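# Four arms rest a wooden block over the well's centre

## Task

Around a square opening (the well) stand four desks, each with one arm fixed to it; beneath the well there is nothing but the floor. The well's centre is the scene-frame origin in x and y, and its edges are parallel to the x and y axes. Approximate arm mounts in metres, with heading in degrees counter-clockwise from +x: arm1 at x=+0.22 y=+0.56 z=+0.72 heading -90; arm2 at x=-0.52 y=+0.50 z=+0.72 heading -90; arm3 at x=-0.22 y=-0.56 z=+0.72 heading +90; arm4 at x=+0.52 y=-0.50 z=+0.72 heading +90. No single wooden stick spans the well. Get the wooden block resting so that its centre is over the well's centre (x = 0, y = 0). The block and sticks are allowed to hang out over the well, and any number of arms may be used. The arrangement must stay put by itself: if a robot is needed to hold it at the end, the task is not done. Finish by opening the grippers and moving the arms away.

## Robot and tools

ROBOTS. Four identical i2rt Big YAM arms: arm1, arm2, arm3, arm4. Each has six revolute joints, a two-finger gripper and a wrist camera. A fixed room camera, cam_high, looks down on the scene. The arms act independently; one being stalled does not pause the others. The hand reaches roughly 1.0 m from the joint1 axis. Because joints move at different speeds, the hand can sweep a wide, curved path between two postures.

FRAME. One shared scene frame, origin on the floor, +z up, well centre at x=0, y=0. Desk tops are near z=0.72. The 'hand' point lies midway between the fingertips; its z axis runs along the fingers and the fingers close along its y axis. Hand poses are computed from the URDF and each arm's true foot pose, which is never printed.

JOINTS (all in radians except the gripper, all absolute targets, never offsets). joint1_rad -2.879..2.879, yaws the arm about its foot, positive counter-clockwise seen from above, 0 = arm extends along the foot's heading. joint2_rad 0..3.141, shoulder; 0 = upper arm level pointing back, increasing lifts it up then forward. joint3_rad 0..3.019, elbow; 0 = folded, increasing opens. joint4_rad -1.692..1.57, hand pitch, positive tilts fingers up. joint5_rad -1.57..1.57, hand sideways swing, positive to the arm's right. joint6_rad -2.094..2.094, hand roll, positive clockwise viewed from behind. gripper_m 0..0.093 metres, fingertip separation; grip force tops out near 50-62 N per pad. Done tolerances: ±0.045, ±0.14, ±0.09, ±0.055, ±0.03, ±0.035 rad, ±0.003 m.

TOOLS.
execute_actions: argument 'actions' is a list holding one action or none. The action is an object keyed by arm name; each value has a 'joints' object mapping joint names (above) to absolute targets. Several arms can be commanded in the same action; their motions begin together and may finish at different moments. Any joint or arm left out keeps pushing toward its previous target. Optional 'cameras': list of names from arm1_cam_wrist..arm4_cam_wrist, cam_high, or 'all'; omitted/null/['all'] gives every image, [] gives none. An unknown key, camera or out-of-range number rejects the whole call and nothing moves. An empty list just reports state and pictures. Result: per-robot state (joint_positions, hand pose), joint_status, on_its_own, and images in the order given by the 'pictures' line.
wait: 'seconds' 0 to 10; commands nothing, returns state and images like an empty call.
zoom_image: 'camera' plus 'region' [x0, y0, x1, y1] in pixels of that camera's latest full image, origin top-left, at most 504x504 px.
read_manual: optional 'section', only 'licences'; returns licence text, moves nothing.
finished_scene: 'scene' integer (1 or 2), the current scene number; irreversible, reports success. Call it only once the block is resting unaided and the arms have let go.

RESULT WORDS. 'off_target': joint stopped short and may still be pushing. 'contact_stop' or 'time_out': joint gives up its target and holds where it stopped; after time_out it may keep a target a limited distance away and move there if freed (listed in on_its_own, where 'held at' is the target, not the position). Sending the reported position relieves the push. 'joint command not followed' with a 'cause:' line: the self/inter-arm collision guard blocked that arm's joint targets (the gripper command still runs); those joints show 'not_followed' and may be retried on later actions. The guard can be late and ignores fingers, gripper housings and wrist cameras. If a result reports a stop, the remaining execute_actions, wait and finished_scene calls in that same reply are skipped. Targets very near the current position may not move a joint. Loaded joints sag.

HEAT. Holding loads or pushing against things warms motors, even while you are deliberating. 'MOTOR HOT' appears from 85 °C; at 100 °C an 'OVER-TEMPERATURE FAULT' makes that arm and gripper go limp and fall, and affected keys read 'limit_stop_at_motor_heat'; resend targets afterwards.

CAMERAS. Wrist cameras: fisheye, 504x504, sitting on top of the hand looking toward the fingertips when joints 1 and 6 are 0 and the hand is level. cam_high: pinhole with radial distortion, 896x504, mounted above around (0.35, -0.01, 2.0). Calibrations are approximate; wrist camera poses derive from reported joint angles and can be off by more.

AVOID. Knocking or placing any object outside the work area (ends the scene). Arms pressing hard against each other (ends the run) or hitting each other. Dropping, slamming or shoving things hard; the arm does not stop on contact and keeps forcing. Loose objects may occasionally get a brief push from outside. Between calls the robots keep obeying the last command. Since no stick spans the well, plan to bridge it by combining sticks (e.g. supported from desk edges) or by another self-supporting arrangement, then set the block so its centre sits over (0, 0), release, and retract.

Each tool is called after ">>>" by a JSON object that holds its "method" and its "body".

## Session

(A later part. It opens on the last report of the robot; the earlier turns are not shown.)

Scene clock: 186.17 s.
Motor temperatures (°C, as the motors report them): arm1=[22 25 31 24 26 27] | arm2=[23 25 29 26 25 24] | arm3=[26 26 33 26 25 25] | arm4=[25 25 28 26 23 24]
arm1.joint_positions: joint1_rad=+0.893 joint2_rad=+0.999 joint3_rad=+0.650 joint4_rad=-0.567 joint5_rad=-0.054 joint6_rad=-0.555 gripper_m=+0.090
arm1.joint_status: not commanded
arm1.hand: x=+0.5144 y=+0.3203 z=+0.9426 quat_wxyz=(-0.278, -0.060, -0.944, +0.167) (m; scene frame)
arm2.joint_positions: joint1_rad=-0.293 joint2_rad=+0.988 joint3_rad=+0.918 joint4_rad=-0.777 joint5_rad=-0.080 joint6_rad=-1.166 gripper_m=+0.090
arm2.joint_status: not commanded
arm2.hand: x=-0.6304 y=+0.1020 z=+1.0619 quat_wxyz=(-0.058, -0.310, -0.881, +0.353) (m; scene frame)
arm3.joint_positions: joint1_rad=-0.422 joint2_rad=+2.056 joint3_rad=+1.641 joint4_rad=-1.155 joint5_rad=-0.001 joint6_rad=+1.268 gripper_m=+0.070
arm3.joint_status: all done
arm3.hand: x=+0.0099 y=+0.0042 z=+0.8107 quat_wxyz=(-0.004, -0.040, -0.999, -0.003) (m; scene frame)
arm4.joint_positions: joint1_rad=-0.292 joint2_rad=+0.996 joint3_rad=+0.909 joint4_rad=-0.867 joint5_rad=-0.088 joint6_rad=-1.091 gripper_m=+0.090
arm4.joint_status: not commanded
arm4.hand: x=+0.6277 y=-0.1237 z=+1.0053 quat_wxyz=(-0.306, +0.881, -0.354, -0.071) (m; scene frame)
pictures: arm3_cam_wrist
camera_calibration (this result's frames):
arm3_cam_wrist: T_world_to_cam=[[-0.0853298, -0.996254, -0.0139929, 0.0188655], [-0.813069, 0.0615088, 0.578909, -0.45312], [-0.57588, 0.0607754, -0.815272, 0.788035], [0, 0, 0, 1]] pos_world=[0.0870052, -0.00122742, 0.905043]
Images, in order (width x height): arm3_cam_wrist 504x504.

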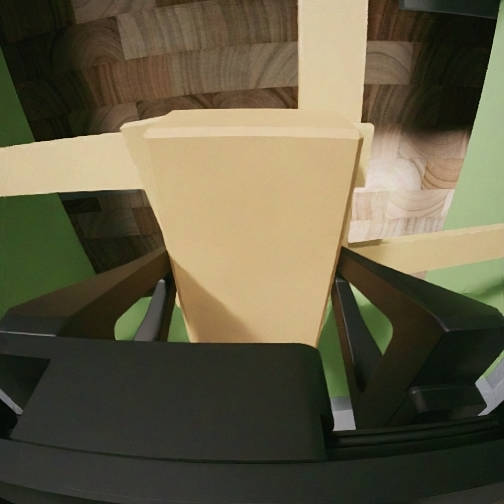

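>>> {"method": "execute_actions", "body": {"actions": [{"arm3":{"joints":{"joint2_rad":2.07,"gripper_m":0.093}}}], "cameras": ["arm3_cam_wrist"]}}

>>> {"method": "execute_actions", "body": {"actions": [{"arm3":{"joints":{"joint2_rad":1.2}}}], "cameras": ["cam_high"]}}

>>> {"method": "zoom_image", "body": {"camera": "cam_high", "region": [350,170,570,350]}}

Scene clock: 188.50 s.
Motor temperatures (°C, as the motors report them): arm1=[22 25 31 24 26 27] | arm2=[23 25 29 26 25 24] | arm3=[26 26 32 26 25 25] | arm4=[25 25 28 26 23 24]
arm1.joint_positions: joint1_rad=+0.893 joint2_rad=+0.999 joint3_rad=+0.650 joint4_rad=-0.567 joint5_rad=-0.054 joint6_rad=-0.555 gripper_m=+0.090
arm1.joint_status: not commanded
arm1.hand: x=+0.5144 y=+0.3203 z=+0.9426 quat_wxyz=(-0.278, -0.060, -0.944, +0.167) (m; scene frame)
arm2.joint_positions: joint1_rad=-0.293 joint2_rad=+0.988 joint3_rad=+0.918 joint4_rad=-0.777 joint5_rad=-0.080 joint6_rad=-1.166 gripper_m=+0.090
arm2.joint_status: not commanded
arm2.hand: x=-0.6304 y=+0.1020 z=+1.0619 quat_wxyz=(-0.058, -0.310, -0.881, +0.353) (m; scene frame)
arm3.joint_positions: joint1_rad=-0.423 joint2_rad=+2.063 joint3_rad=+1.641 joint4_rad=-1.147 joint5_rad=-0.001 joint6_rad=+1.268 gripper_m=+0.093
arm3.joint_status: all done
arm3.hand: x=+0.0106 y=+0.0051 z=+0.8063 quat_wxyz=(-0.004, -0.040, -0.999, -0.004) (m; scene frame)
arm4.joint_positions: joint1_rad=-0.292 joint2_rad=+0.996 joint3_rad=+0.909 joint4_rad=-0.867 joint5_rad=-0.088 joint6_rad=-1.091 gripper_m=+0.090
arm4.joint_status: not commanded
arm4.hand: x=+0.6277 y=-0.1237 z=+1.0053 quat_wxyz=(-0.306, +0.881, -0.354, -0.071) (m; scene frame)
pictures: arm3_cam_wrist
camera_calibration (this result's frames):
arm3_cam_wrist: T_world_to_cam=[[-0.0857058, -0.996217, -0.0143605, 0.020114], [-0.813127, 0.0616106, 0.578816, -0.450034], [-0.575742, 0.0612848, -0.815331, 0.784833], [0, 0, 0, 1]] pos_world=[0.087651, -0.000333565, 0.900675]
Images, in order (width x height): arm3_cam_wrist 504x504.

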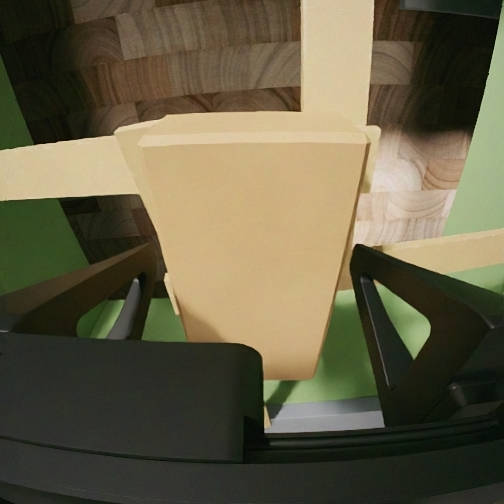

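Scene clock: 190.33 s.
Motor temperatures (°C, as the motors report them): arm1=[22 25 31 24 26 27] | arm2=[23 25 29 26 25 24] | arm3=[26 26 32 26 25 25] | arm4=[25 25 28 26 23 24]
arm1.joint_positions: joint1_rad=+0.893 joint2_rad=+0.999 joint3_rad=+0.650 joint4_rad=-0.567 joint5_rad=-0.054 joint6_rad=-0.555 gripper_m=+0.090
arm1.joint_status: not commanded
arm1.hand: x=+0.5144 y=+0.3203 z=+0.9426 quat_wxyz=(-0.278, -0.060, -0.944, +0.167) (m; scene frame)
arm2.joint_positions: joint1_rad=-0.293 joint2_rad=+0.988 joint3_rad=+0.918 joint4_rad=-0.777 joint5_rad=-0.080 joint6_rad=-1.166 gripper_m=+0.090
arm2.joint_status: not commanded
arm2.hand: x=-0.6304 y=+0.1020 z=+1.0619 quat_wxyz=(-0.058, -0.310, -0.881, +0.353) (m; scene frame)
arm3.joint_positions: joint1_rad=-0.423 joint2_rad=+1.212 joint3_rad=+1.635 joint4_rad=-1.141 joint5_rad=-0.001 joint6_rad=+1.268 gripper_m=+0.093
arm3.joint_status: all done
arm3.hand: x=-0.0393 y=-0.1119 z=+1.2797 quat_wxyz=(-0.142, -0.035, -0.908, -0.392) (m; scene frame)
arm4.joint_positions: joint1_rad=-0.292 joint2_rad=+0.996 joint3_rad=+0.909 joint4_rad=-0.867 joint5_rad=-0.088 joint6_rad=-1.091 gripper_m=+0.090
arm4.joint_status: not commanded
arm4.hand: x=+0.6277 y=-0.1237 z=+1.0053 quat_wxyz=(-0.306, +0.881, -0.354, -0.071) (m; scene frame)
pictures: cam_high
Images, in order (width x height): cam_high 896x504.

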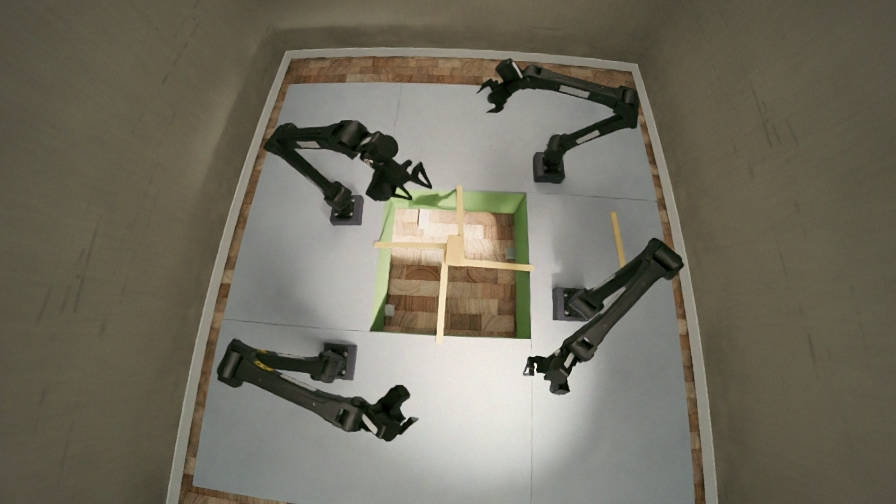

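Region (350, 170, 570, 350) of cam_high's 896x504 image, scaled by 2.291, with more detail than that image has; it fills the top 412 rows of this view, and the rest is white.

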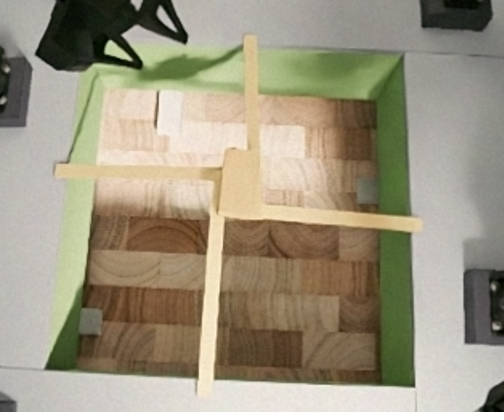

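>>> {"method": "finished_scene", "body": {"scene": 1}}

The scene is finished: the task was done.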